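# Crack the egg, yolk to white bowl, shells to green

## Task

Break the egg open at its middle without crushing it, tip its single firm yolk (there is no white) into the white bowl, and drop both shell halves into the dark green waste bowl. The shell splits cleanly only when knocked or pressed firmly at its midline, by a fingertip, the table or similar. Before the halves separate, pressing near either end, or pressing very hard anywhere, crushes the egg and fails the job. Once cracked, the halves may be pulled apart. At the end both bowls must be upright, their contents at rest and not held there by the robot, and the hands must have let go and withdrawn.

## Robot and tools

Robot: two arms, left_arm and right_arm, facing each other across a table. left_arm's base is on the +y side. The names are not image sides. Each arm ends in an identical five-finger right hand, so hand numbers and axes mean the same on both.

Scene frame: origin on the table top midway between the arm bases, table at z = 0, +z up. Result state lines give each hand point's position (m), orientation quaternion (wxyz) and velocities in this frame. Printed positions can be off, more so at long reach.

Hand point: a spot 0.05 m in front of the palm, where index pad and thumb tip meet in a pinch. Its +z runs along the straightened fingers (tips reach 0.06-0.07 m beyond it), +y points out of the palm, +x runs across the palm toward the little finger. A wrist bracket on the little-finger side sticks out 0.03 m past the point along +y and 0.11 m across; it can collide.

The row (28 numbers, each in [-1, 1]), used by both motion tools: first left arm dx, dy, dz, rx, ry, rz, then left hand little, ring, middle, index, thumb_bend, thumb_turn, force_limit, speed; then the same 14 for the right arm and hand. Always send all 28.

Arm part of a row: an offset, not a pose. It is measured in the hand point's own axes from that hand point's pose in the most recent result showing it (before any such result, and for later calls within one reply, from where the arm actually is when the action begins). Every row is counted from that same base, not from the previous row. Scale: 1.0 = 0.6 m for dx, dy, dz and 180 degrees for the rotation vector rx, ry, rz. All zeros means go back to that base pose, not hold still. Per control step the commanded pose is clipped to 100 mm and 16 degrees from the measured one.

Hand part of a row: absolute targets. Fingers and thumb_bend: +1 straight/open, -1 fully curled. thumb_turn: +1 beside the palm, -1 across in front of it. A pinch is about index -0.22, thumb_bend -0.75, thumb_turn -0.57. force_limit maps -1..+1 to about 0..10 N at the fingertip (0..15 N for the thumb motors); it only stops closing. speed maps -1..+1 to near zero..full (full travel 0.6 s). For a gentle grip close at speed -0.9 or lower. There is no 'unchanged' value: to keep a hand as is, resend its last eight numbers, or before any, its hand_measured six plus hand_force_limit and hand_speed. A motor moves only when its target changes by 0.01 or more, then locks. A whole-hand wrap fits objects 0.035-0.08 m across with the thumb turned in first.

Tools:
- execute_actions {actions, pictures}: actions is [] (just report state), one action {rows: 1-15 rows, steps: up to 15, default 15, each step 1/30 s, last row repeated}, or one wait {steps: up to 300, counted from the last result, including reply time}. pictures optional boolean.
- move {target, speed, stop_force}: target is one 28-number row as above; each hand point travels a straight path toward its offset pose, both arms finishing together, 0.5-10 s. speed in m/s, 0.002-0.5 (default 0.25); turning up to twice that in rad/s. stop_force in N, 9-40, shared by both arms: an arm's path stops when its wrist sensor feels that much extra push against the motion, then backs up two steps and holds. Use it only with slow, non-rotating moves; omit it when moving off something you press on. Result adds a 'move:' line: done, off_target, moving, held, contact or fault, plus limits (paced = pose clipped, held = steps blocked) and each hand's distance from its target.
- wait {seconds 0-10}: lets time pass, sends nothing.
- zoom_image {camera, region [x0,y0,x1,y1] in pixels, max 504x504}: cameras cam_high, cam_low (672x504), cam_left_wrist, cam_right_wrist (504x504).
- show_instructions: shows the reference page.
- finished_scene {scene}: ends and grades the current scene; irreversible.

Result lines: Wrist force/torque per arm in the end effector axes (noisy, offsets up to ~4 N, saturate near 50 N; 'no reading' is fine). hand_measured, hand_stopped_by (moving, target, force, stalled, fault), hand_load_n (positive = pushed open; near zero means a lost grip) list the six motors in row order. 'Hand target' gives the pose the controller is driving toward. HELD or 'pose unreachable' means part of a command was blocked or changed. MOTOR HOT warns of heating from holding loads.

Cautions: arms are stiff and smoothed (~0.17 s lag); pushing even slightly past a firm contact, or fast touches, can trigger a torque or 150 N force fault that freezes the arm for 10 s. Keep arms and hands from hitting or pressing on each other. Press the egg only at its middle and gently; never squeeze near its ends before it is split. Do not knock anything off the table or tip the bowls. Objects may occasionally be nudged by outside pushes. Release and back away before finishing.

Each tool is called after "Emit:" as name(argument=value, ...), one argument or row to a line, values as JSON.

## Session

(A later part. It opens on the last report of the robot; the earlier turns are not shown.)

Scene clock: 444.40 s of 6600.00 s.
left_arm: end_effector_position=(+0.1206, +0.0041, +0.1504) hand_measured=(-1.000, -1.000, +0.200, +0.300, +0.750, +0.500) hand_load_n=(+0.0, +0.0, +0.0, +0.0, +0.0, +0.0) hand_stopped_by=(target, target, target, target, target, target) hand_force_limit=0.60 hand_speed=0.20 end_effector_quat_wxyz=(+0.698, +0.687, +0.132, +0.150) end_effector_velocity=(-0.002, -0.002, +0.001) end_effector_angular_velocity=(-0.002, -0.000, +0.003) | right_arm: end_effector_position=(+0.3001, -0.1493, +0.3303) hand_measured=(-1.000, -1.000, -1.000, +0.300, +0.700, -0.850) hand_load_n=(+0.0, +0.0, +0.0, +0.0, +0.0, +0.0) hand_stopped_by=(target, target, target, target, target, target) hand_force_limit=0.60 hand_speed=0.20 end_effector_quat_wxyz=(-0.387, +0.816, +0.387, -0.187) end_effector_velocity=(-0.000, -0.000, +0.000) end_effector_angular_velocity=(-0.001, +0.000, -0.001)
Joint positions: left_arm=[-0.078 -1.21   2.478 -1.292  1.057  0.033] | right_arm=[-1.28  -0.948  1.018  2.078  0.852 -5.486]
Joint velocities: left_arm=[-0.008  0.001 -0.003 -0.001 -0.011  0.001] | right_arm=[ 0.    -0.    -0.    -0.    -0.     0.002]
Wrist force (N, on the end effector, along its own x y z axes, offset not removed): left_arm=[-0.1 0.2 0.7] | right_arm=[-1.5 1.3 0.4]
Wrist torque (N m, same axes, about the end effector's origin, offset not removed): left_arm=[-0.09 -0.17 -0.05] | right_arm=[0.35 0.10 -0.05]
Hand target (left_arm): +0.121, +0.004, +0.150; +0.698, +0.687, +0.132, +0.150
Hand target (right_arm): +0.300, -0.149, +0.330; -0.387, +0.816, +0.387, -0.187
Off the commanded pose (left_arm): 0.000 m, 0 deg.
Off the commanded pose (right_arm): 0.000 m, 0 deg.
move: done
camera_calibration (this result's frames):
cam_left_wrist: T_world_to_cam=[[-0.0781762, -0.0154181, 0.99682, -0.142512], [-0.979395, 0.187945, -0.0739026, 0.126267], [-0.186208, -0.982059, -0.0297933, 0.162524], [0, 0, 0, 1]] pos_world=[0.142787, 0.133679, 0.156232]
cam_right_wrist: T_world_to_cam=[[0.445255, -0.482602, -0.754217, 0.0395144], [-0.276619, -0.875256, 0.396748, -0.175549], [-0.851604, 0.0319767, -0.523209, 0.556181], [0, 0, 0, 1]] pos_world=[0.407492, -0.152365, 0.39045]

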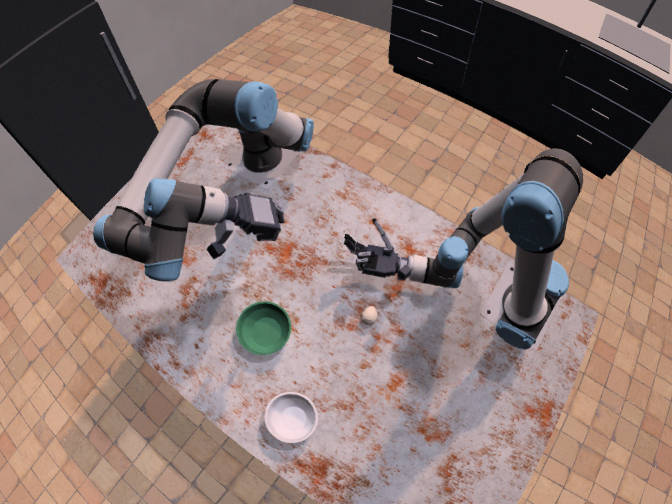

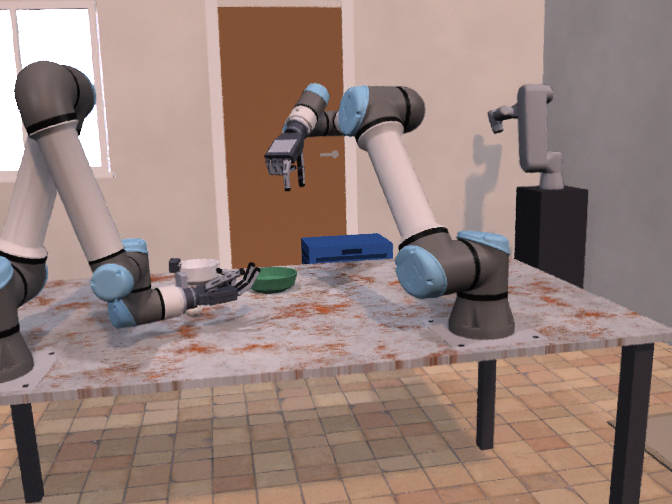

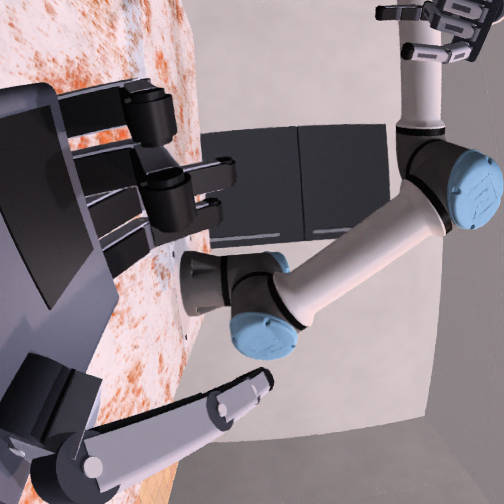

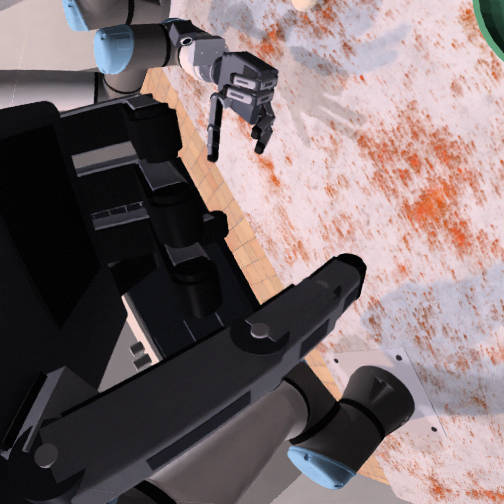

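Emit:
move(
  target=[0.258,0.1,-0.053,-0.1696,0.1696,-0.4789,-1,-1,0.2,0.3,0.75,-0.85,0.6,0.2,0,0,0,0,0,0,-1,-1,-1,0.3,0.7,-0.85,0.6,0.2],
  speed=0.4,
)

Emit:
move(
  target=[0,0,0,0,0.316,-0.387,-1,-1,0.2,0.3,0.75,-0.85,0.6,0.2,0,0,0,0,0,0,-1,-1,-1,0.3,0.7,-0.85,0.6,0.2],
  speed=0.4,
)

Scene clock: 463.30 s of 6600.00 s.
left_arm: end_effector_position=(+0.2490, +0.0945, +0.2133) hand_measured=(-1.000, -1.000, +0.200, +0.300, +0.750, -0.850) hand_load_n=(+0.0, +0.0, +0.0, +0.0, +0.0, +0.0) hand_stopped_by=(target, target, target, target, target, target) hand_force_limit=0.60 hand_speed=0.20 end_effector_quat_wxyz=(+0.697, +0.170, +0.675, -0.172) end_effector_velocity=(-0.000, -0.000, -0.000) end_effector_angular_velocity=(+0.008, +0.016, -0.005) | right_arm: end_effector_position=(+0.3001, -0.1493, +0.3303) hand_measured=(-1.000, -1.000, -1.000, +0.300, +0.700, -0.850) hand_load_n=(+0.0, +0.0, +0.0, +0.0, +0.0, +0.0) hand_stopped_by=(target, target, target, target, target, target) hand_force_limit=0.60 hand_speed=0.20 end_effector_quat_wxyz=(-0.387, +0.816, +0.387, -0.187) end_effector_velocity=(-0.000, +0.000, -0.001) end_effector_angular_velocity=(-0.001, +0.002, -0.001)
Joint positions: left_arm=[-0.196 -1.359  2.248 -1.01   0.259 -1.449] | right_arm=[-1.28  -0.948  1.018  2.078  0.852 -5.486]
Joint velocities: left_arm=[-0.002 -0.001 -0.019  0.091  0.    -0.069] | right_arm=[ 0.     0.001  0.001 -0.     0.     0.001]
Wrist force (N, on the end effector, along its own x y z axes, offset not removed): left_arm=[1.2 -1.5 2.0] | right_arm=[-2.3 0.8 1.3]
Wrist torque (N m, same axes, about the end effector's origin, offset not removed): left_arm=[-0.39 -0.36 -0.15] | right_arm=[0.19 0.25 -0.16]
Hand target (left_arm): +0.249, +0.094, +0.213; +0.696, +0.170, +0.676, -0.172
Hand target (right_arm): +0.300, -0.149, +0.330; -0.387, +0.816, +0.387, -0.187
Off the commanded pose (left_arm): 0.000 m, 0 deg.
Off the commanded pose (right_arm): 0.000 m, 0 deg.
After step 90, 13.07 s passed at rest.
move: done
camera_calibration (this result's frames):
cam_left_wrist: T_world_to_cam=[[0.46978, 0.880683, 0.0608543, -0.215298], [-0.536889, 0.23031, 0.811608, -0.0633927], [0.700754, -0.413949, 0.581024, -0.127761], [0, 0, 0, 1]] pos_world=[0.156637, 0.151322, 0.138784]
cam_right_wrist: T_world_to_cam=[[0.445255, -0.482602, -0.754217, 0.0395141], [-0.276619, -0.875256, 0.396748, -0.175549], [-0.851604, 0.0319763, -0.523209, 0.556181], [0, 0, 0, 1]] pos_world=[0.407492, -0.152365, 0.39045]

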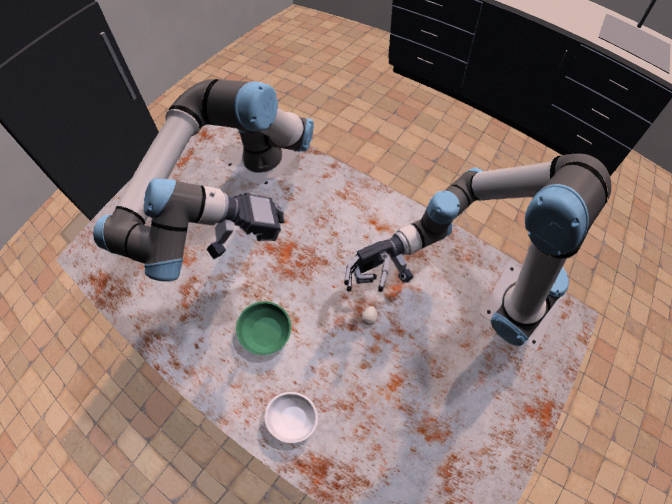

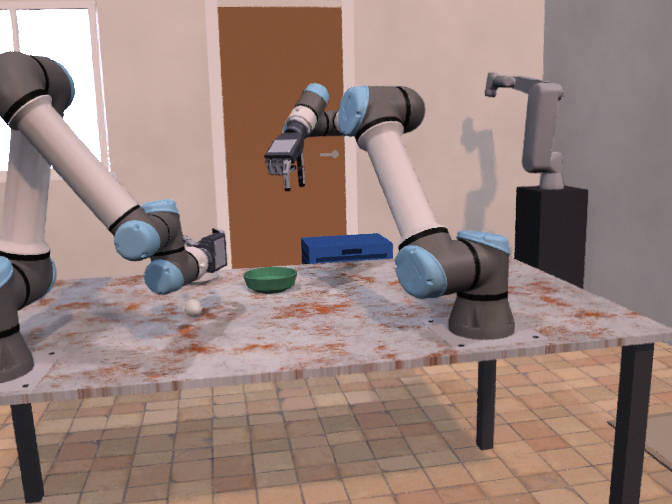

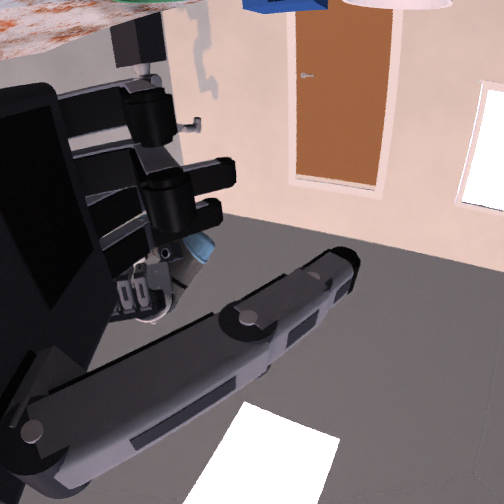

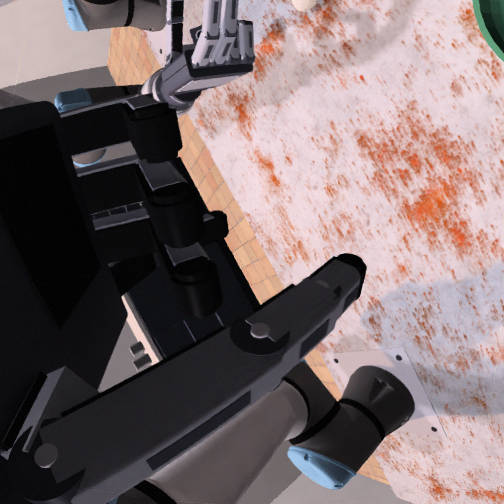

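Scene clock: 465.80 s of 6600.00 s.
left_arm: end_effector_position=(+0.2491, +0.0949, +0.2135) hand_measured=(-1.000, -1.000, +0.200, +0.300, +0.750, -0.850) hand_load_n=(+0.0, +0.0, +0.0, +0.0, +0.0, +0.0) hand_stopped_by=(target, target, target, target, target, target) hand_force_limit=0.60 hand_speed=0.20 end_effector_quat_wxyz=(-0.098, +0.173, -0.882, +0.427) end_effector_velocity=(-0.000, +0.000, -0.001) end_effector_angular_velocity=(+0.001, +0.009, -0.005) | right_arm: end_effector_position=(+0.3001, -0.1493, +0.3303) hand_measured=(-1.000, -1.000, -1.000, +0.300, +0.700, -0.850) hand_load_n=(+0.0, +0.0, +0.0, +0.0, +0.0, +0.0) hand_stopped_by=(target, target, target, target, target, target) hand_force_limit=0.60 hand_speed=0.20 end_effector_quat_wxyz=(-0.387, +0.816, +0.387, -0.187) end_effector_velocity=(+0.000, +0.000, -0.000) end_effector_angular_velocity=(-0.001, +0.002, -0.001)
Joint positions: left_arm=[ 0.253 -1.528  1.772  0.428  1.414 -3.234] | right_arm=[-1.28  -0.948  1.018  2.078  0.852 -5.486]
Joint velocities: left_arm=[ 0.007  0.002 -0.002  0.003  0.014  0.   ] | right_arm=[-0.     0.001 -0.001  0.     0.     0.002]
Wrist force (N, on the end effector, along its own x y z axes, offset not removed): left_arm=[-0.3 -0.5 1.7] | right_arm=[-1.7 0.7 1.2]
Wrist torque (N m, same axes, about the end effector's origin, offset not removed): left_arm=[-0.31 -0.32 -0.22] | right_arm=[0.17 0.12 -0.15]
Hand target (left_arm): +0.249, +0.095, +0.213; +0.097, -0.173, +0.882, -0.427
Hand target (right_arm): +0.300, -0.149, +0.330; -0.387, +0.816, +0.387, -0.187
Off the commanded pose (left_arm): 0.000 m, 0 deg.
Off the commanded pose (right_arm): 0.000 m, 0 deg.
move: done
camera_calibration (this result's frames):
cam_left_wrist: T_world_to_cam=[[-0.167592, 0.593491, -0.787198, 0.15145], [0.596252, 0.696917, 0.398485, -0.301928], [0.785109, -0.402586, -0.470668, 0.0746898], [0, 0, 0, 1]] pos_world=[0.146768, 0.150604, 0.274689]
cam_right_wrist: T_world_to_cam=[[0.445255, -0.482602, -0.754217, 0.0395142], [-0.276619, -0.875256, 0.396748, -0.175549], [-0.851604, 0.0319763, -0.523209, 0.556181], [0, 0, 0, 1]] pos_world=[0.407492, -0.152365, 0.39045]

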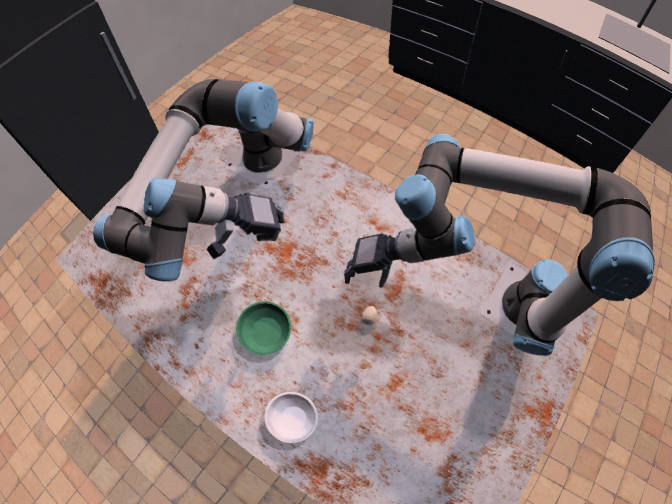

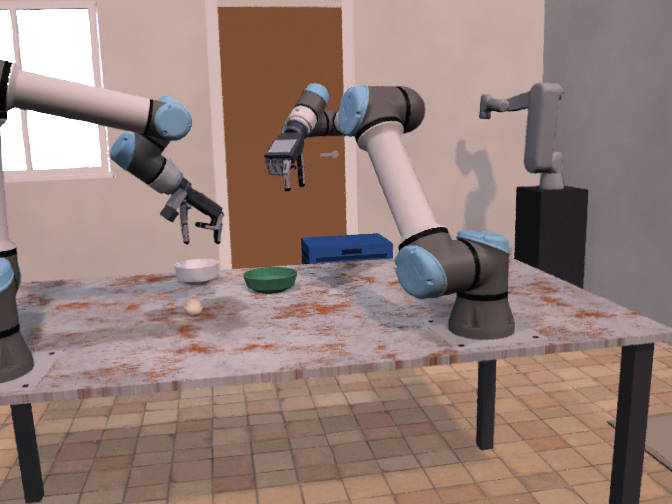

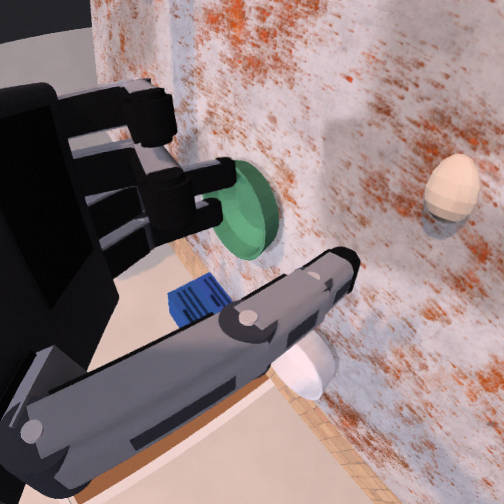

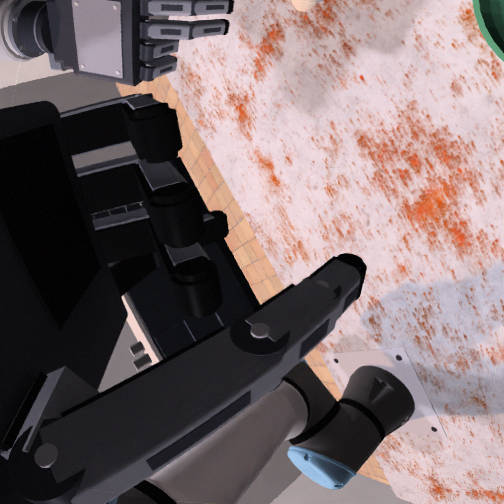

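Emit:
move(
  target=[-0.0208,0.186,0.098,0,0,0,-1,-1,0.2,0.3,0.75,-0.85,0.6,0.2,0,0,0,0,0,0,-1,-1,-1,0.3,0.7,-0.85,0.6,0.2],
  speed=0.25,
)

Emit:
zoom_image(
  camera="cam_left_wrist",
  region=[280,100,480,300],
)

Scene clock: 471.27 s of 6600.00 s.
left_arm: end_effector_position=(+0.2548, +0.1214, +0.0898) hand_measured=(-1.000, -1.000, +0.200, +0.300, +0.750, -0.850) hand_load_n=(+0.0, +0.0, +0.0, +0.0, +0.0, +0.0) hand_stopped_by=(target, target, target, target, target, target) hand_force_limit=0.60 hand_speed=0.20 end_effector_quat_wxyz=(-0.098, +0.173, -0.882, +0.427) end_effector_velocity=(+0.001, +0.001, -0.002) end_effector_angular_velocity=(+0.002, -0.000, +0.001) | right_arm: end_effector_position=(+0.3001, -0.1493, +0.3303) hand_measured=(-1.000, -1.000, -1.000, +0.300, +0.700, -0.850) hand_load_n=(+0.0, +0.0, +0.0, +0.0, +0.0, +0.0) hand_stopped_by=(target, target, target, target, target, target) hand_force_limit=0.60 hand_speed=0.20 end_effector_quat_wxyz=(-0.387, +0.816, +0.387, -0.187) end_effector_velocity=(+0.000, -0.000, +0.000) end_effector_angular_velocity=(+0.000, -0.000, +0.001)
Joint positions: left_arm=[ 0.289 -1.45   2.032  0.087  1.442 -3.212] | right_arm=[-1.28  -0.948  1.018  2.078  0.852 -5.486]
Joint velocities: left_arm=[ 0.003  0.002  0.003 -0.004  0.001  0.001] | right_arm=[-0.    -0.     0.     0.     0.    -0.001]
Wrist force (N, on the end effector, along its own x y z axes, offset not removed): left_arm=[-1.0 -2.5 0.2] | right_arm=[-2.5 1.0 0.4]
Wrist torque (N m, same axes, about the end effector's origin, offset not removed): left_arm=[-0.40 -0.12 -0.22] | right_arm=[0.21 0.33 -0.24]
Hand target (left_arm): +0.255, +0.121, +0.090; +0.098, -0.173, +0.882, -0.427
Hand target (right_arm): +0.300, -0.149, +0.330; -0.387, +0.816, +0.387, -0.187
Off the commanded pose (left_arm): 0.000 m, 0 deg.
Off the commanded pose (right_arm): 0.000 m, 0 deg.
After step 90, 1.40 s passed at rest.
move: done
camera_calibration (this result's frames):
cam_left_wrist: T_world_to_cam=[[-0.167599, 0.593511, -0.787182, 0.0392428], [0.596242, 0.696914, 0.398506, -0.274538], [0.785116, -0.402561, -0.470678, 0.0226804], [0, 0, 0, 1]] pos_world=[0.152461, 0.177168, 0.150971]
cam_right_wrist: T_world_to_cam=[[0.445255, -0.482602, -0.754217, 0.0395139], [-0.276619, -0.875256, 0.396748, -0.175549], [-0.851604, 0.0319762, -0.523209, 0.556181], [0, 0, 0, 1]] pos_world=[0.407492, -0.152365, 0.39045]

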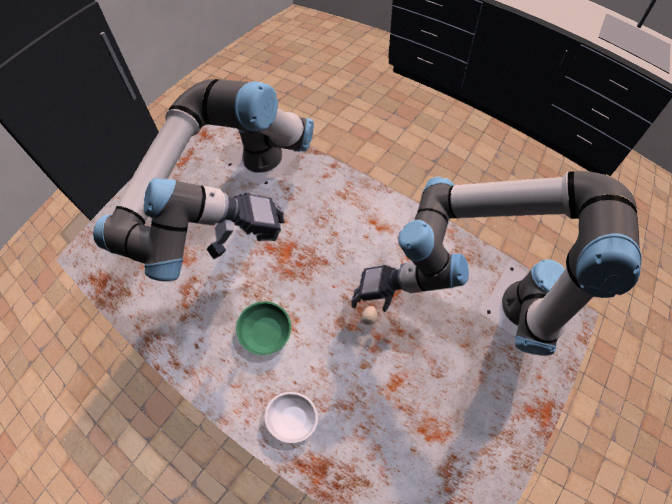

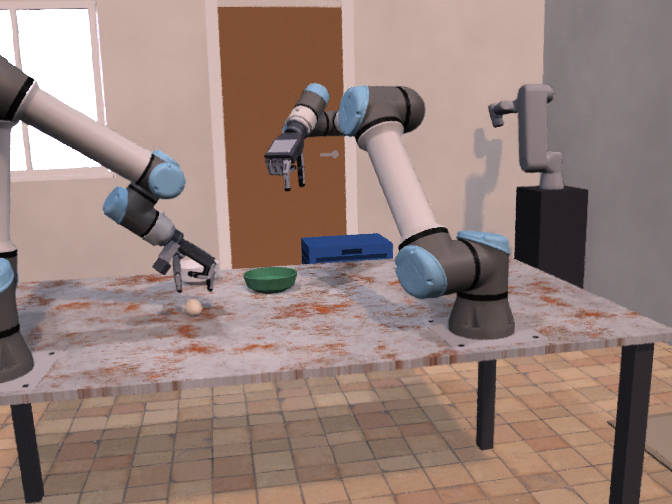

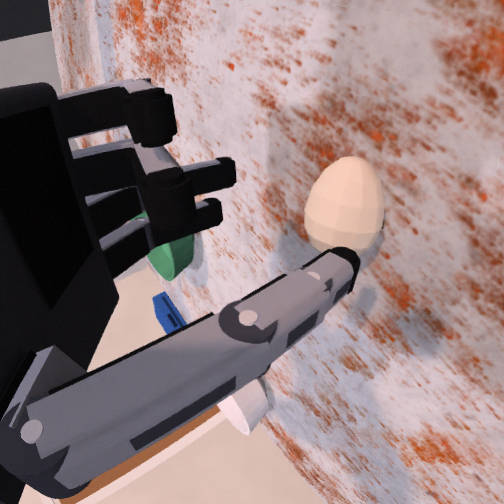

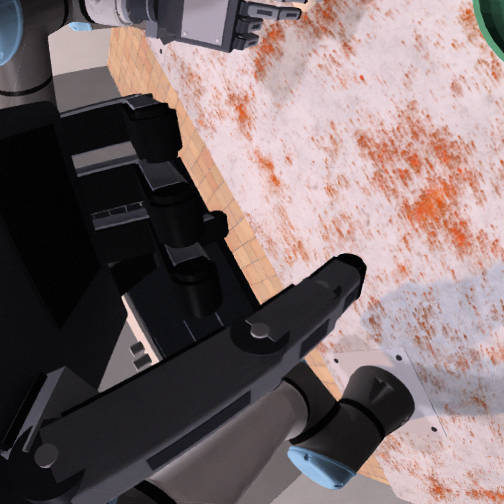

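Region (280, 100, 480, 300) of cam_left_wrist's 504x504 image, scaled by 2.520, with more detail than that image has.

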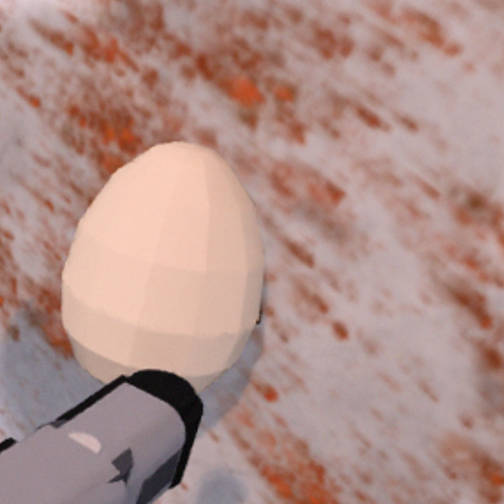

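Emit:
move(
  target=[0.002,0.0747,0.0589,0,0,0,-1,-1,0.2,0.3,0.75,-0.85,0.6,0.2,0,0,0,0,0,0,-1,-1,-1,0.3,0.7,-0.85,0.6,0.2],
  speed=0.05,
  stop_force=9,
)

Emit:
move(
  target=[0,0,0,0,0,0,-1,-1,0.2,-0.4,0.2,-0.85,0.6,-0.85,0,0,0,0,0,0,-1,-1,-1,0.3,0.7,-0.85,0.6,0.2],
  speed=0.05,
)

Scene clock: 479.23 s of 6600.00 s.
left_arm: end_effector_position=(+0.2551, +0.1213, +0.0328) hand_measured=(-1.000, -1.000, +0.200, +0.300, +0.750, -0.850) hand_load_n=(+0.0, +0.0, +0.0, +0.0, +0.0, +0.0) hand_stopped_by=(target, target, target, target, target, target) hand_force_limit=0.60 hand_speed=0.20 end_effector_quat_wxyz=(-0.098, +0.173, -0.882, +0.427) end_effector_velocity=(+0.001, +0.000, -0.001) end_effector_angular_velocity=(-0.000, -0.001, -0.000) | right_arm: end_effector_position=(+0.3001, -0.1493, +0.3303) hand_measured=(-1.000, -1.000, -1.000, +0.300, +0.700, -0.850) hand_load_n=(+0.0, +0.0, +0.0, +0.0, +0.0, +0.0) hand_stopped_by=(target, target, target, target, target, target) hand_force_limit=0.60 hand_speed=0.20 end_effector_quat_wxyz=(-0.387, +0.816, +0.387, -0.187) end_effector_velocity=(-0.000, -0.000, +0.000) end_effector_angular_velocity=(+0.000, +0.000, +0.001)
Joint positions: left_arm=[ 0.29  -1.355  2.1   -0.076  1.443 -3.211] | right_arm=[-1.28  -0.948  1.018  2.078  0.852 -5.486]
Joint velocities: left_arm=[ 0.001  0.003  0.001 -0.005  0.     0.002] | right_arm=[ 0.    -0.001  0.001  0.001  0.    -0.001]
Wrist force (N, on the end effector, along its own x y z axes, offset not removed): left_arm=[0.2 0.7 -0.7] | right_arm=[-3.6 0.9 0.5]
Wrist torque (N m, same axes, about the end effector's origin, offset not removed): left_arm=[0.18 -0.31 -0.05] | right_arm=[0.21 0.45 -0.24]
Hand target (left_arm): +0.255, +0.121, +0.033; +0.098, -0.173, +0.882, -0.427
Hand target (right_arm): +0.300, -0.149, +0.330; -0.387, +0.816, +0.387, -0.187
Off the commanded pose (left_arm): 0.000 m, 0 deg.
Off the commanded pose (right_arm): 0.000 m, 0 deg.
After step 90, 3.47 s passed at rest.
move: done
camera_calibration (this result's frames):
cam_left_wrist: T_world_to_cam=[[-0.167602, 0.593509, -0.787183, -0.00549174], [0.596241, 0.696916, 0.398502, -0.251875], [0.785115, -0.402561, -0.470679, -0.0044883], [0, 0, 0, 1]] pos_world=[0.152782, 0.176988, 0.0939372]
cam_right_wrist: T_world_to_cam=[[0.445255, -0.482602, -0.754217, 0.0395143], [-0.276619, -0.875256, 0.396748, -0.175549], [-0.851604, 0.0319764, -0.523209, 0.556181], [0, 0, 0, 1]] pos_world=[0.407492, -0.152365, 0.39045]

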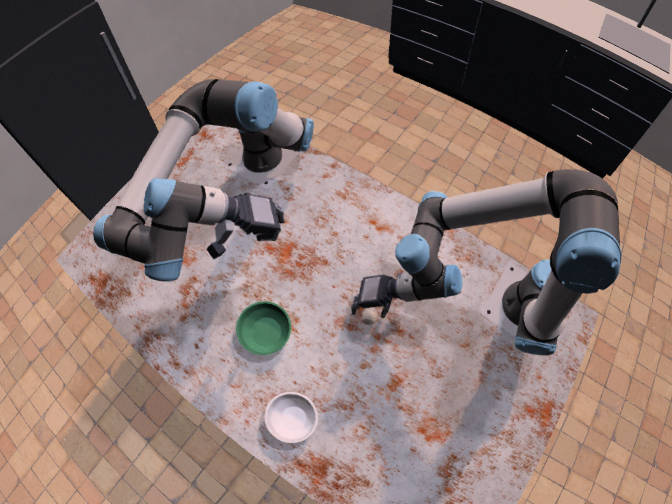

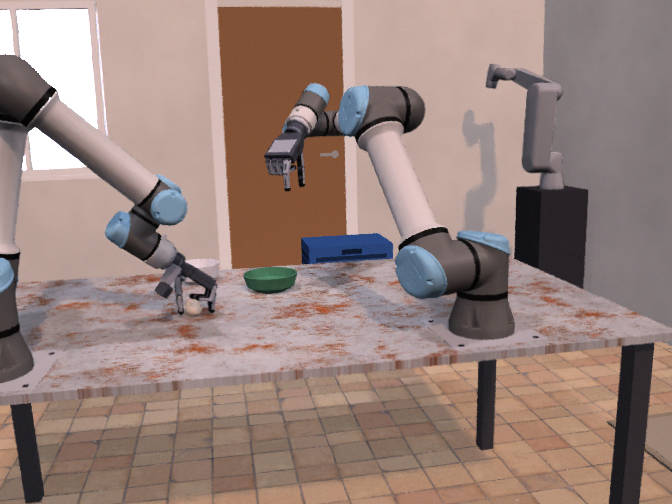

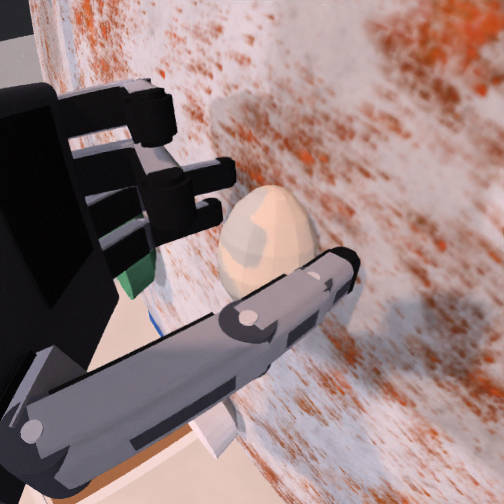

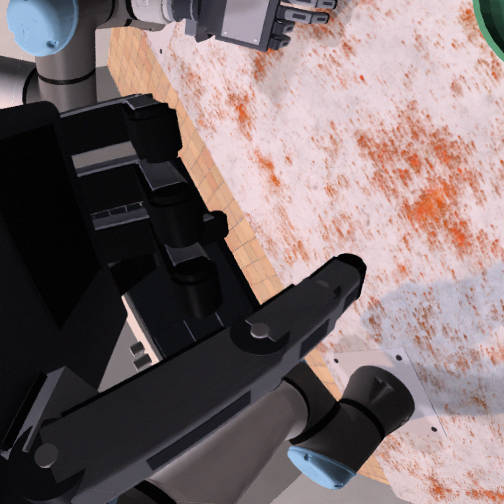

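Scene clock: 481.30 s of 6600.00 s.
left_arm: end_effector_position=(+0.2551, +0.1213, +0.0328) hand_measured=(-1.000, -1.000, +0.200, -0.062, +0.490, -0.850) hand_load_n=(+0.0, +0.0, +0.0, +11.5, +11.5, -2.5) hand_stopped_by=(target, target, target, force, force, target) hand_force_limit=0.60 hand_speed=-0.85 end_effector_quat_wxyz=(-0.098, +0.173, -0.882, +0.427) end_effector_velocity=(-0.000, -0.000, +0.000) end_effector_angular_velocity=(+0.001, +0.000, -0.000) | right_arm: end_effector_position=(+0.3001, -0.1493, +0.3303) hand_measured=(-1.000, -1.000, -1.000, +0.300, +0.700, -0.850) hand_load_n=(+0.0, +0.0, +0.0, +0.0, +0.0, +0.0) hand_stopped_by=(target, target, target, target, target, target) hand_force_limit=0.60 hand_speed=0.20 end_effector_quat_wxyz=(-0.387, +0.816, +0.387, -0.187) end_effector_velocity=(+0.000, +0.000, -0.001) end_effector_angular_velocity=(-0.000, +0.001, +0.000)
Joint positions: left_arm=[ 0.29  -1.355  2.1   -0.076  1.443 -3.211] | right_arm=[-1.28  -0.948  1.018  2.078  0.852 -5.486]
Joint velocities: left_arm=[-0.001  0.    -0.     0.001 -0.    -0.   ] | right_arm=[-0.     0.001  0.001 -0.     0.    -0.   ]
Wrist force (N, on the end effector, along its own x y z axes, offset not removed): left_arm=[0.4 0.7 2.0] | right_arm=[-3.4 1.5 0.6]
Wrist torque (N m, same axes, about the end effector's origin, offset not removed): left_arm=[-0.06 -0.24 -0.08] | right_arm=[0.32 0.40 -0.26]
Hand target (left_arm): +0.255, +0.121, +0.033; +0.098, -0.173, +0.882, -0.427
Hand target (right_arm): +0.300, -0.149, +0.330; -0.387, +0.816, +0.387, -0.187
Off the commanded pose (left_arm): 0.000 m, 0 deg.
Off the commanded pose (right_arm): 0.000 m, 0 deg.
move: done
camera_calibration (this result's frames):
cam_left_wrist: T_world_to_cam=[[-0.167601, 0.593512, -0.787181, -0.00549325], [0.596242, 0.696914, 0.398505, -0.251876], [0.785115, -0.40256, -0.47068, -0.00448827], [0, 0, 0, 1]] pos_world=[0.152782, 0.17699, 0.0939373]
cam_right_wrist: T_world_to_cam=[[0.445255, -0.482602, -0.754217, 0.0395141], [-0.276619, -0.875256, 0.396749, -0.175549], [-0.851605, 0.0319762, -0.523209, 0.556181], [0, 0, 0, 1]] pos_world=[0.407492, -0.152365, 0.39045]

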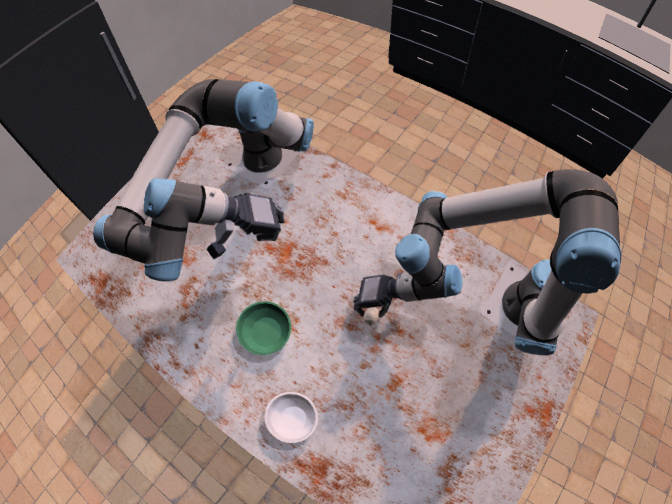

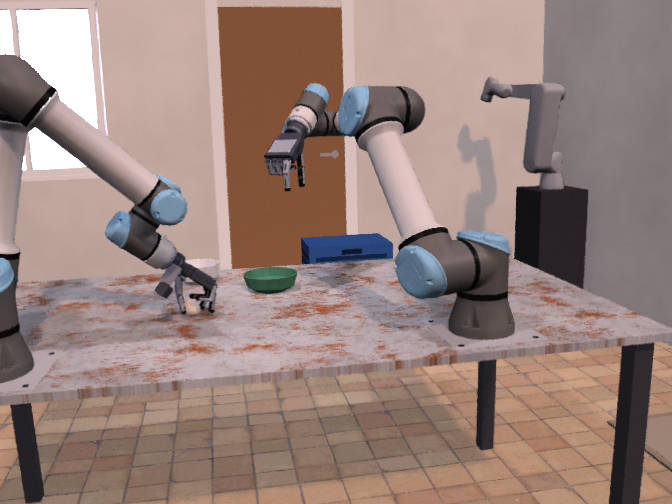

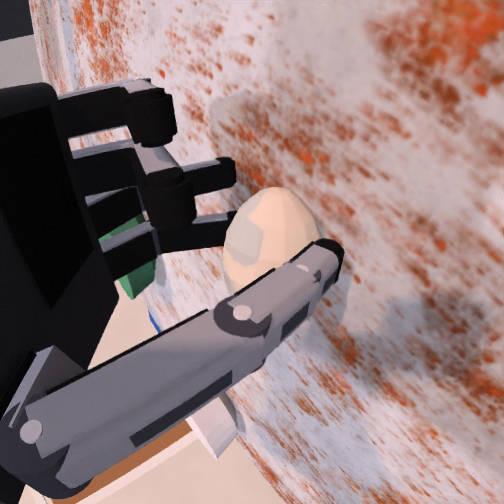

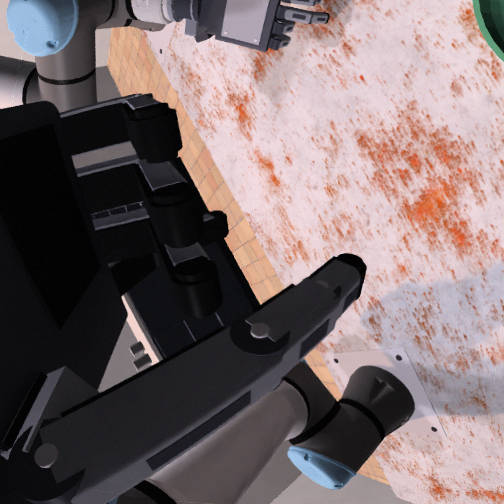

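Emit:
move(
  target=[-0.0028,-0.1048,-0.0827,0,0,0,-1,-1,0.2,-0.4,0.2,-0.85,0.6,-0.85,0,0,0,0,0,0,-1,-1,-1,0.3,0.7,-0.85,0.6,0.2],
  speed=0.15,
)

Emit:
move(
  target=[0.103,-0.2395,0.0605,0.266,-0.0675,0.507,-1,-1,0.2,-0.4,0.2,-0.85,0.6,-0.85,0,0,0,0,0,0,-1,-1,-1,0.3,0.7,-0.85,0.6,0.2],
  speed=0.3,
)

Scene clock: 502.10 s of 6600.00 s.
left_arm: end_effector_position=(+0.2546, +0.1216, +0.1128) hand_measured=(-1.000, -1.000, +0.200, -0.062, +0.490, -0.850) hand_load_n=(+0.0, +0.0, +0.0, +11.5, +11.5, -2.5) hand_stopped_by=(target, target, target, force, force, target) hand_force_limit=0.60 hand_speed=-0.85 end_effector_quat_wxyz=(-0.098, +0.173, -0.882, +0.427) end_effector_velocity=(-0.000, -0.000, +0.002) end_effector_angular_velocity=(-0.001, +0.001, +0.001) | right_arm: end_effector_position=(+0.3001, -0.1493, +0.3303) hand_measured=(-1.000, -1.000, -1.000, +0.300, +0.700, -0.850) hand_load_n=(+0.0, +0.0, +0.0, +0.0, +0.0, +0.0) hand_stopped_by=(target, target, target, target, target, target) hand_force_limit=0.60 hand_speed=0.20 end_effector_quat_wxyz=(-0.387, +0.816, +0.387, -0.187) end_effector_velocity=(-0.000, +0.000, +0.001) end_effector_angular_velocity=(-0.000, -0.001, -0.000)
Joint positions: left_arm=[ 0.289 -1.481  1.999  0.152  1.442 -3.212] | right_arm=[-1.28  -0.948  1.018  2.078  0.852 -5.486]
Joint velocities: left_arm=[-0.    -0.002 -0.003  0.004 -0.    -0.002] | right_arm=[ 0.    -0.    -0.001  0.     0.     0.001]
Wrist force (N, on the end effector, along its own x y z axes, offset not removed): left_arm=[-1.5 0.7 1.2] | right_arm=[-2.1 0.7 0.8]
Wrist torque (N m, same axes, about the end effector's origin, offset not removed): left_arm=[-0.02 0.15 -0.14] | right_arm=[0.19 0.29 -0.20]
Hand target (left_arm): +0.255, +0.122, +0.113; +0.098, -0.173, +0.882, -0.427
Hand target (right_arm): +0.300, -0.149, +0.330; -0.387, +0.816, +0.387, -0.187
Off the commanded pose (left_arm): 0.000 m, 0 deg.
Off the commanded pose (right_arm): 0.000 m, 0 deg.
After step 90, 16.80 s passed at rest.
move: done
camera_calibration (this result's frames):
cam_left_wrist: T_world_to_cam=[[-0.167597, 0.593502, -0.787189, 0.0572774], [0.596229, 0.696924, 0.398507, -0.283713], [0.785126, -0.402556, -0.470665, 0.0336696], [0, 0, 0, 1]] pos_world=[0.152322, 0.177286, 0.173997]
cam_right_wrist: T_world_to_cam=[[0.445255, -0.482602, -0.754217, 0.0395142], [-0.276619, -0.875256, 0.396749, -0.175549], [-0.851604, 0.0319761, -0.523209, 0.556181], [0, 0, 0, 1]] pos_world=[0.407492, -0.152365, 0.39045]

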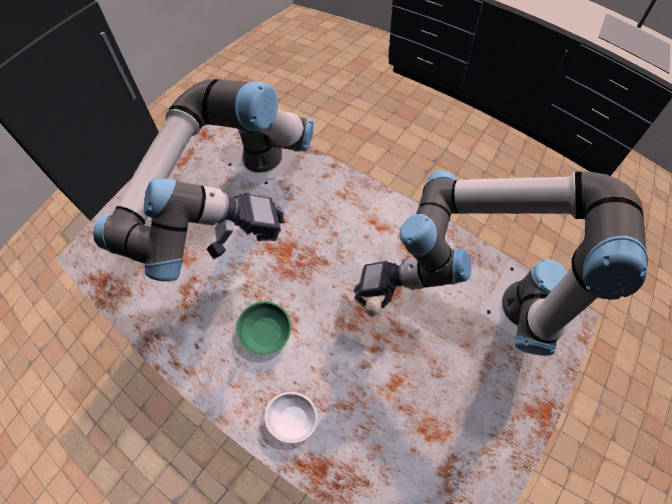

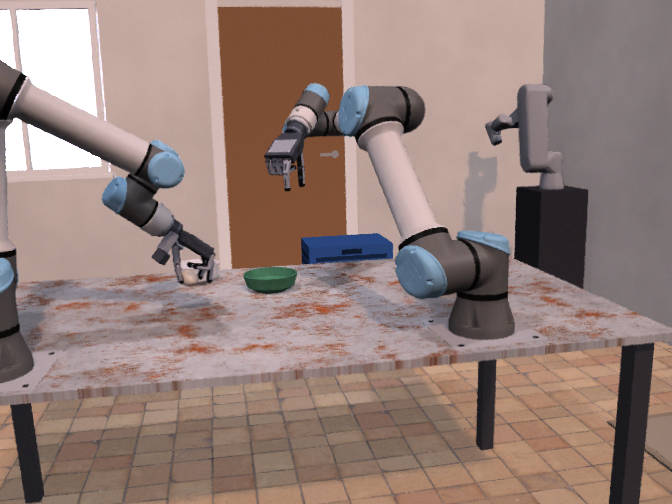

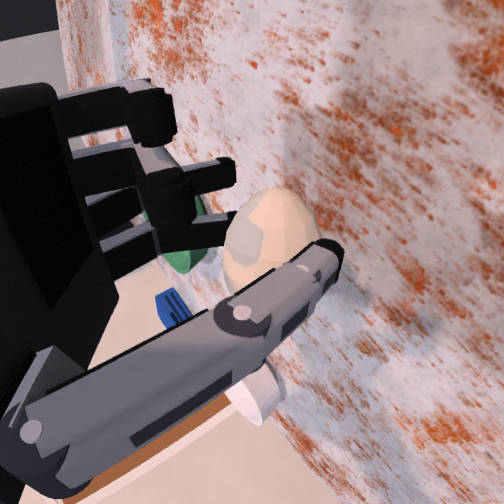

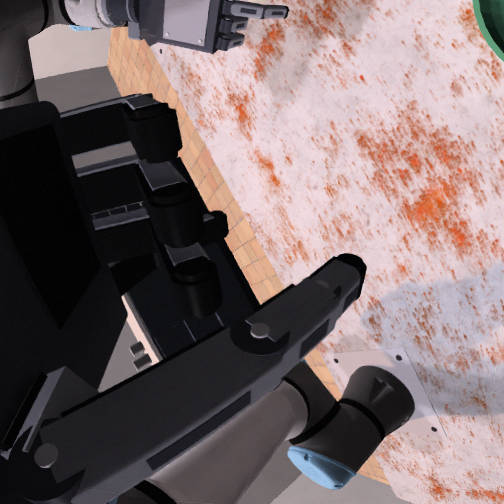

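Scene clock: 505.63 s of 6600.00 s.
left_arm: end_effector_position=(+0.2411, -0.0112, +0.2020) hand_measured=(-1.000, -1.000, +0.200, -0.062, +0.490, -0.850) hand_load_n=(+0.0, +0.0, +0.0, +11.5, +11.5, -3.0) hand_stopped_by=(target, target, target, force, force, target) hand_force_limit=0.60 hand_speed=-0.85 end_effector_quat_wxyz=(+0.500, +0.500, +0.500, -0.501) end_effector_velocity=(-0.001, -0.001, +0.001) end_effector_angular_velocity=(-0.002, -0.005, -0.007) | right_arm: end_effector_position=(+0.3001, -0.1493, +0.3303) hand_measured=(-1.000, -1.000, -1.000, +0.300, +0.700, -0.850) hand_load_n=(+0.0, +0.0, +0.0, +0.0, +0.0, +0.0) hand_stopped_by=(target, target, target, target, target, target) hand_force_limit=0.60 hand_speed=0.20 end_effector_quat_wxyz=(-0.387, +0.816, +0.387, -0.187) end_effector_velocity=(+0.000, +0.000, -0.000) end_effector_angular_velocity=(+0.001, -0.001, +0.001)
Joint positions: left_arm=[ 0.338 -1.337  2.229 -0.893  1.874 -1.572] | right_arm=[-1.28  -0.948  1.018  2.078  0.852 -5.486]
Joint velocities: left_arm=[ 0.002  0.003 -0.003 -0.002  0.009  0.004] | right_arm=[ 0.     0.001 -0.001 -0.001 -0.    -0.001]
Wrist force (N, on the end effector, along its own x y z axes, offset not removed): left_arm=[-0.8 1.6 -0.9] | right_arm=[-1.2 0.7 0.9]
Wrist torque (N m, same axes, about the end effector's origin, offset not removed): left_arm=[0.32 -0.04 -0.12] | right_arm=[0.17 0.01 -0.17]
Hand target (left_arm): +0.241, -0.011, +0.202; +0.500, +0.500, +0.500, -0.500
Hand target (right_arm): +0.300, -0.149, +0.330; -0.387, +0.816, +0.387, -0.187
Off the commanded pose (left_arm): 0.000 m, 0 deg.
Off the commanded pose (right_arm): 0.000 m, 0 deg.
move: done
camera_calibration (this result's frames):
cam_left_wrist: T_world_to_cam=[[0.998429, -0.00412813, 0.0558724, -0.254138], [-0.044089, 0.557437, 0.829048, -0.152814], [-0.0345677, -0.830209, 0.556379, 0.0181662], [0, 0, 0, 1]] pos_world=[0.247629, 0.099217, 0.130782]
cam_right_wrist: T_world_to_cam=[[0.445255, -0.482602, -0.754217, 0.0395143], [-0.276619, -0.875256, 0.396748, -0.175549], [-0.851605, 0.0319763, -0.523209, 0.556181], [0, 0, 0, 1]] pos_world=[0.407492, -0.152365, 0.39045]

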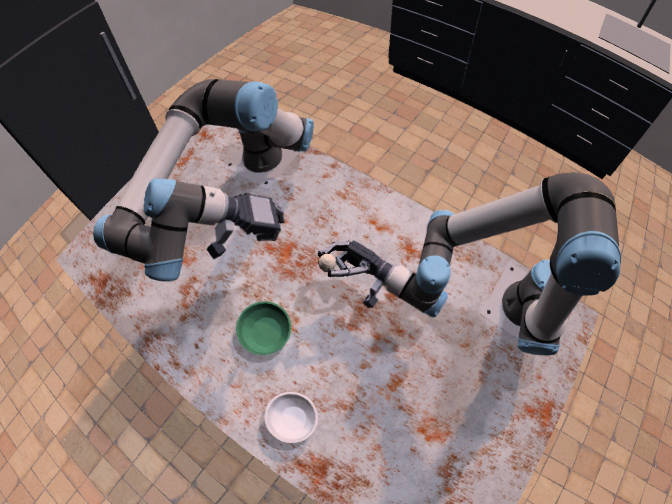

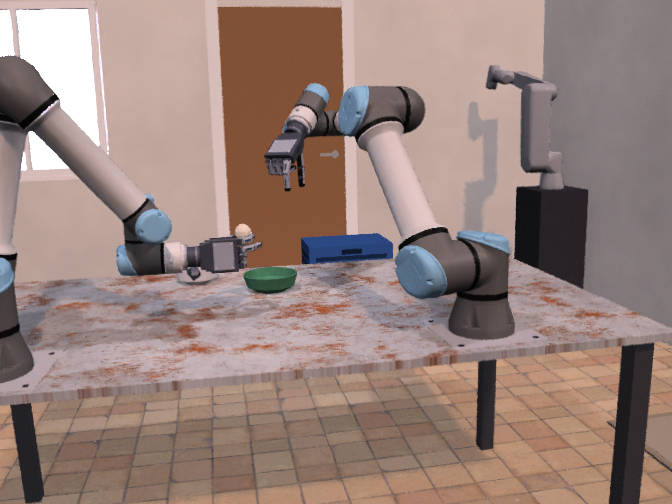

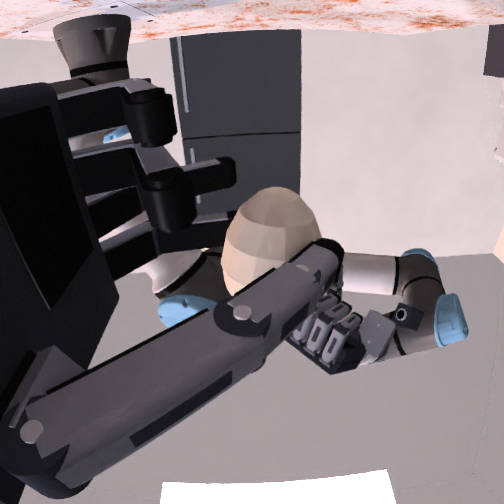

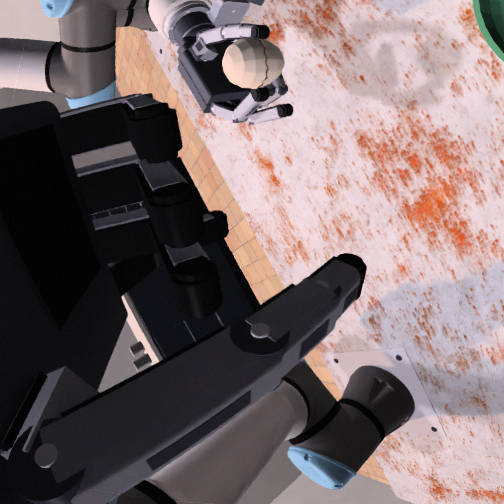

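Emit:
move(
  target=[0,0,0,0,0,0,-1,-1,0.2,-0.4,0.2,-0.85,0.6,-0.85,0.1297,-0.0987,0.202,0,0,0,-1,-1,-1,0.3,0.7,-0.85,0.6,0.2],
  speed=0.2,
)

Emit:
zoom_image(
  camera="cam_right_wrist",
  region=[200,100,504,404],
)

Emit:
zoom_image(
  camera="cam_low",
  region=[190,170,310,270],
)

Scene clock: 510.80 s of 6600.00 s.
left_arm: end_effector_position=(+0.2411, -0.0112, +0.2020) hand_measured=(-1.000, -1.000, +0.200, -0.062, +0.490, -0.850) hand_load_n=(+0.0, +0.0, +0.0, +11.5, +11.5, -3.0) hand_stopped_by=(target, target, target, force, force, target) hand_force_limit=0.60 hand_speed=-0.85 end_effector_quat_wxyz=(+0.500, +0.500, +0.500, -0.501) end_effector_velocity=(+0.001, +0.001, -0.000) end_effector_angular_velocity=(+0.001, +0.000, +0.001) | right_arm: end_effector_position=(+0.2471, -0.0063, +0.2997) hand_measured=(-1.000, -1.000, -1.000, +0.300, +0.700, -0.850) hand_load_n=(+0.0, +0.0, +0.0, +0.0, +0.0, +0.0) hand_stopped_by=(target, target, target, target, target, target) hand_force_limit=0.60 hand_speed=0.20 end_effector_quat_wxyz=(-0.387, +0.816, +0.387, -0.187) end_effector_velocity=(+0.000, +0.001, +0.000) end_effector_angular_velocity=(-0.003, -0.003, +0.001)
Joint positions: left_arm=[ 0.338 -1.337  2.229 -0.893  1.874 -1.572] | right_arm=[-1.019 -0.754  0.712  1.958  0.734 -5.157]
Joint velocities: left_arm=[ 0.001 -0.     0.001  0.    -0.     0.   ] | right_arm=[ 0.003  0.004 -0.01   0.002  0.003  0.005]
Wrist force (N, on the end effector, along its own x y z axes, offset not removed): left_arm=[-1.4 -0.2 0.8] | right_arm=[-1.2 -0.2 -0.1]
Wrist torque (N m, same axes, about the end effector's origin, offset not removed): left_arm=[-0.13 0.07 -0.28] | right_arm=[0.13 0.08 -0.16]
Hand target (left_arm): +0.241, -0.011, +0.202; +0.500, +0.500, +0.500, -0.501
Hand target (right_arm): +0.247, -0.006, +0.300; -0.387, +0.816, +0.387, -0.187
Off the commanded pose (left_arm): 0.000 m, 0 deg.
Off the commanded pose (right_arm): 0.000 m, 0 deg.
After step 90, 0.87 s passed at rest.
move: done
camera_calibration (this result's frames):
cam_left_wrist: T_world_to_cam=[[0.998431, -0.00413091, 0.0558492, -0.254132], [-0.0440707, 0.557375, 0.82909, -0.152814], [-0.0345539, -0.83025, 0.556319, 0.0181904], [0, 0, 0, 1]] pos_world=[0.247627, 0.0992276, 0.13077]
cam_right_wrist: T_world_to_cam=[[0.445098, -0.482438, -0.754415, 0.109166], [-0.276893, -0.875329, 0.396397, -0.0526861], [-0.851597, 0.0324567, -0.523191, 0.490522], [0, 0, 0, 1]] pos_world=[0.354549, -0.00937256, 0.359877]

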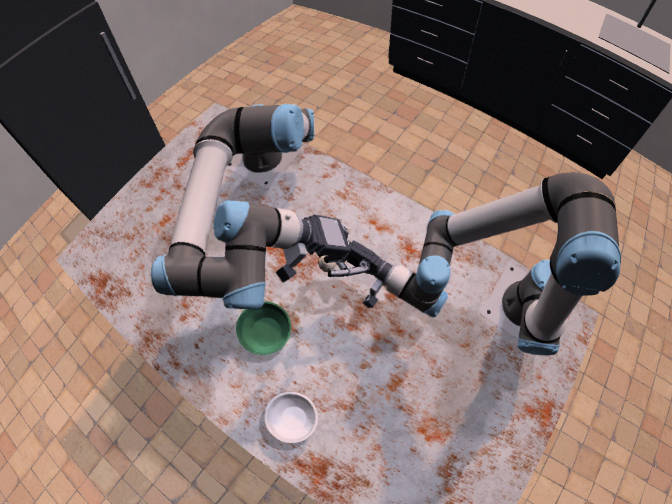

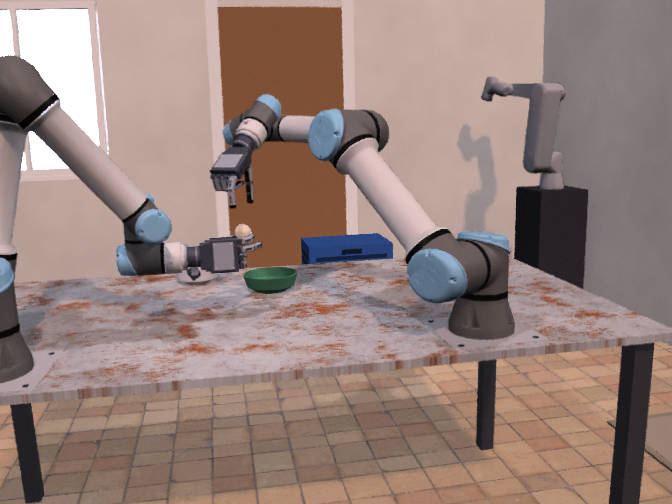

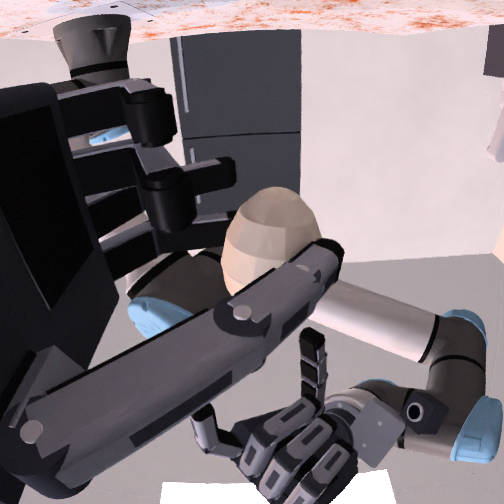

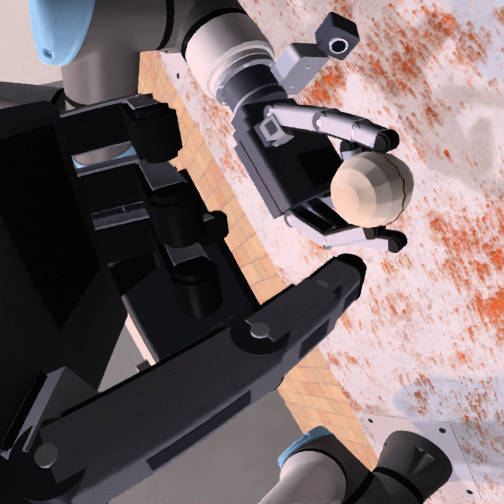

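Region (200, 100, 504, 404) of cam_right_wrist's 504x504 image, scaled by 1.658, with more detail than that image has.

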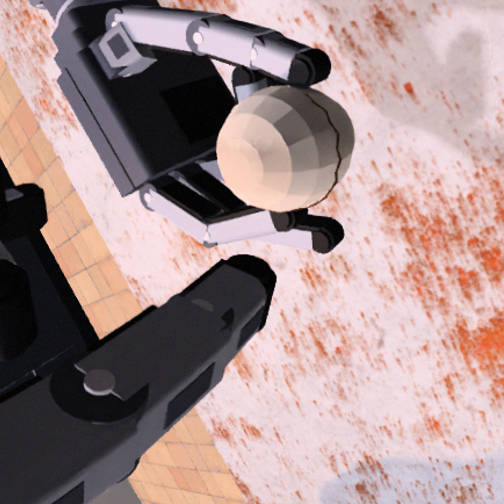

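Region (190, 170, 310, 270) of cam_low's 672x504 image, scaled by 4.200, with more detail than that image has.

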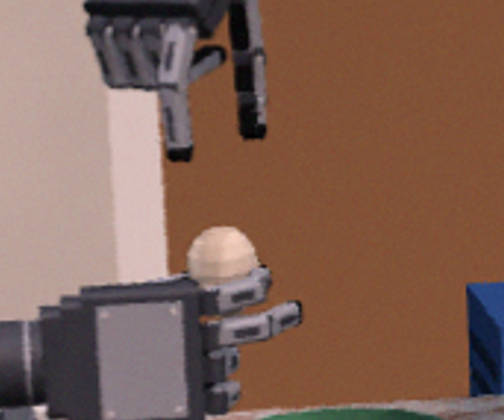

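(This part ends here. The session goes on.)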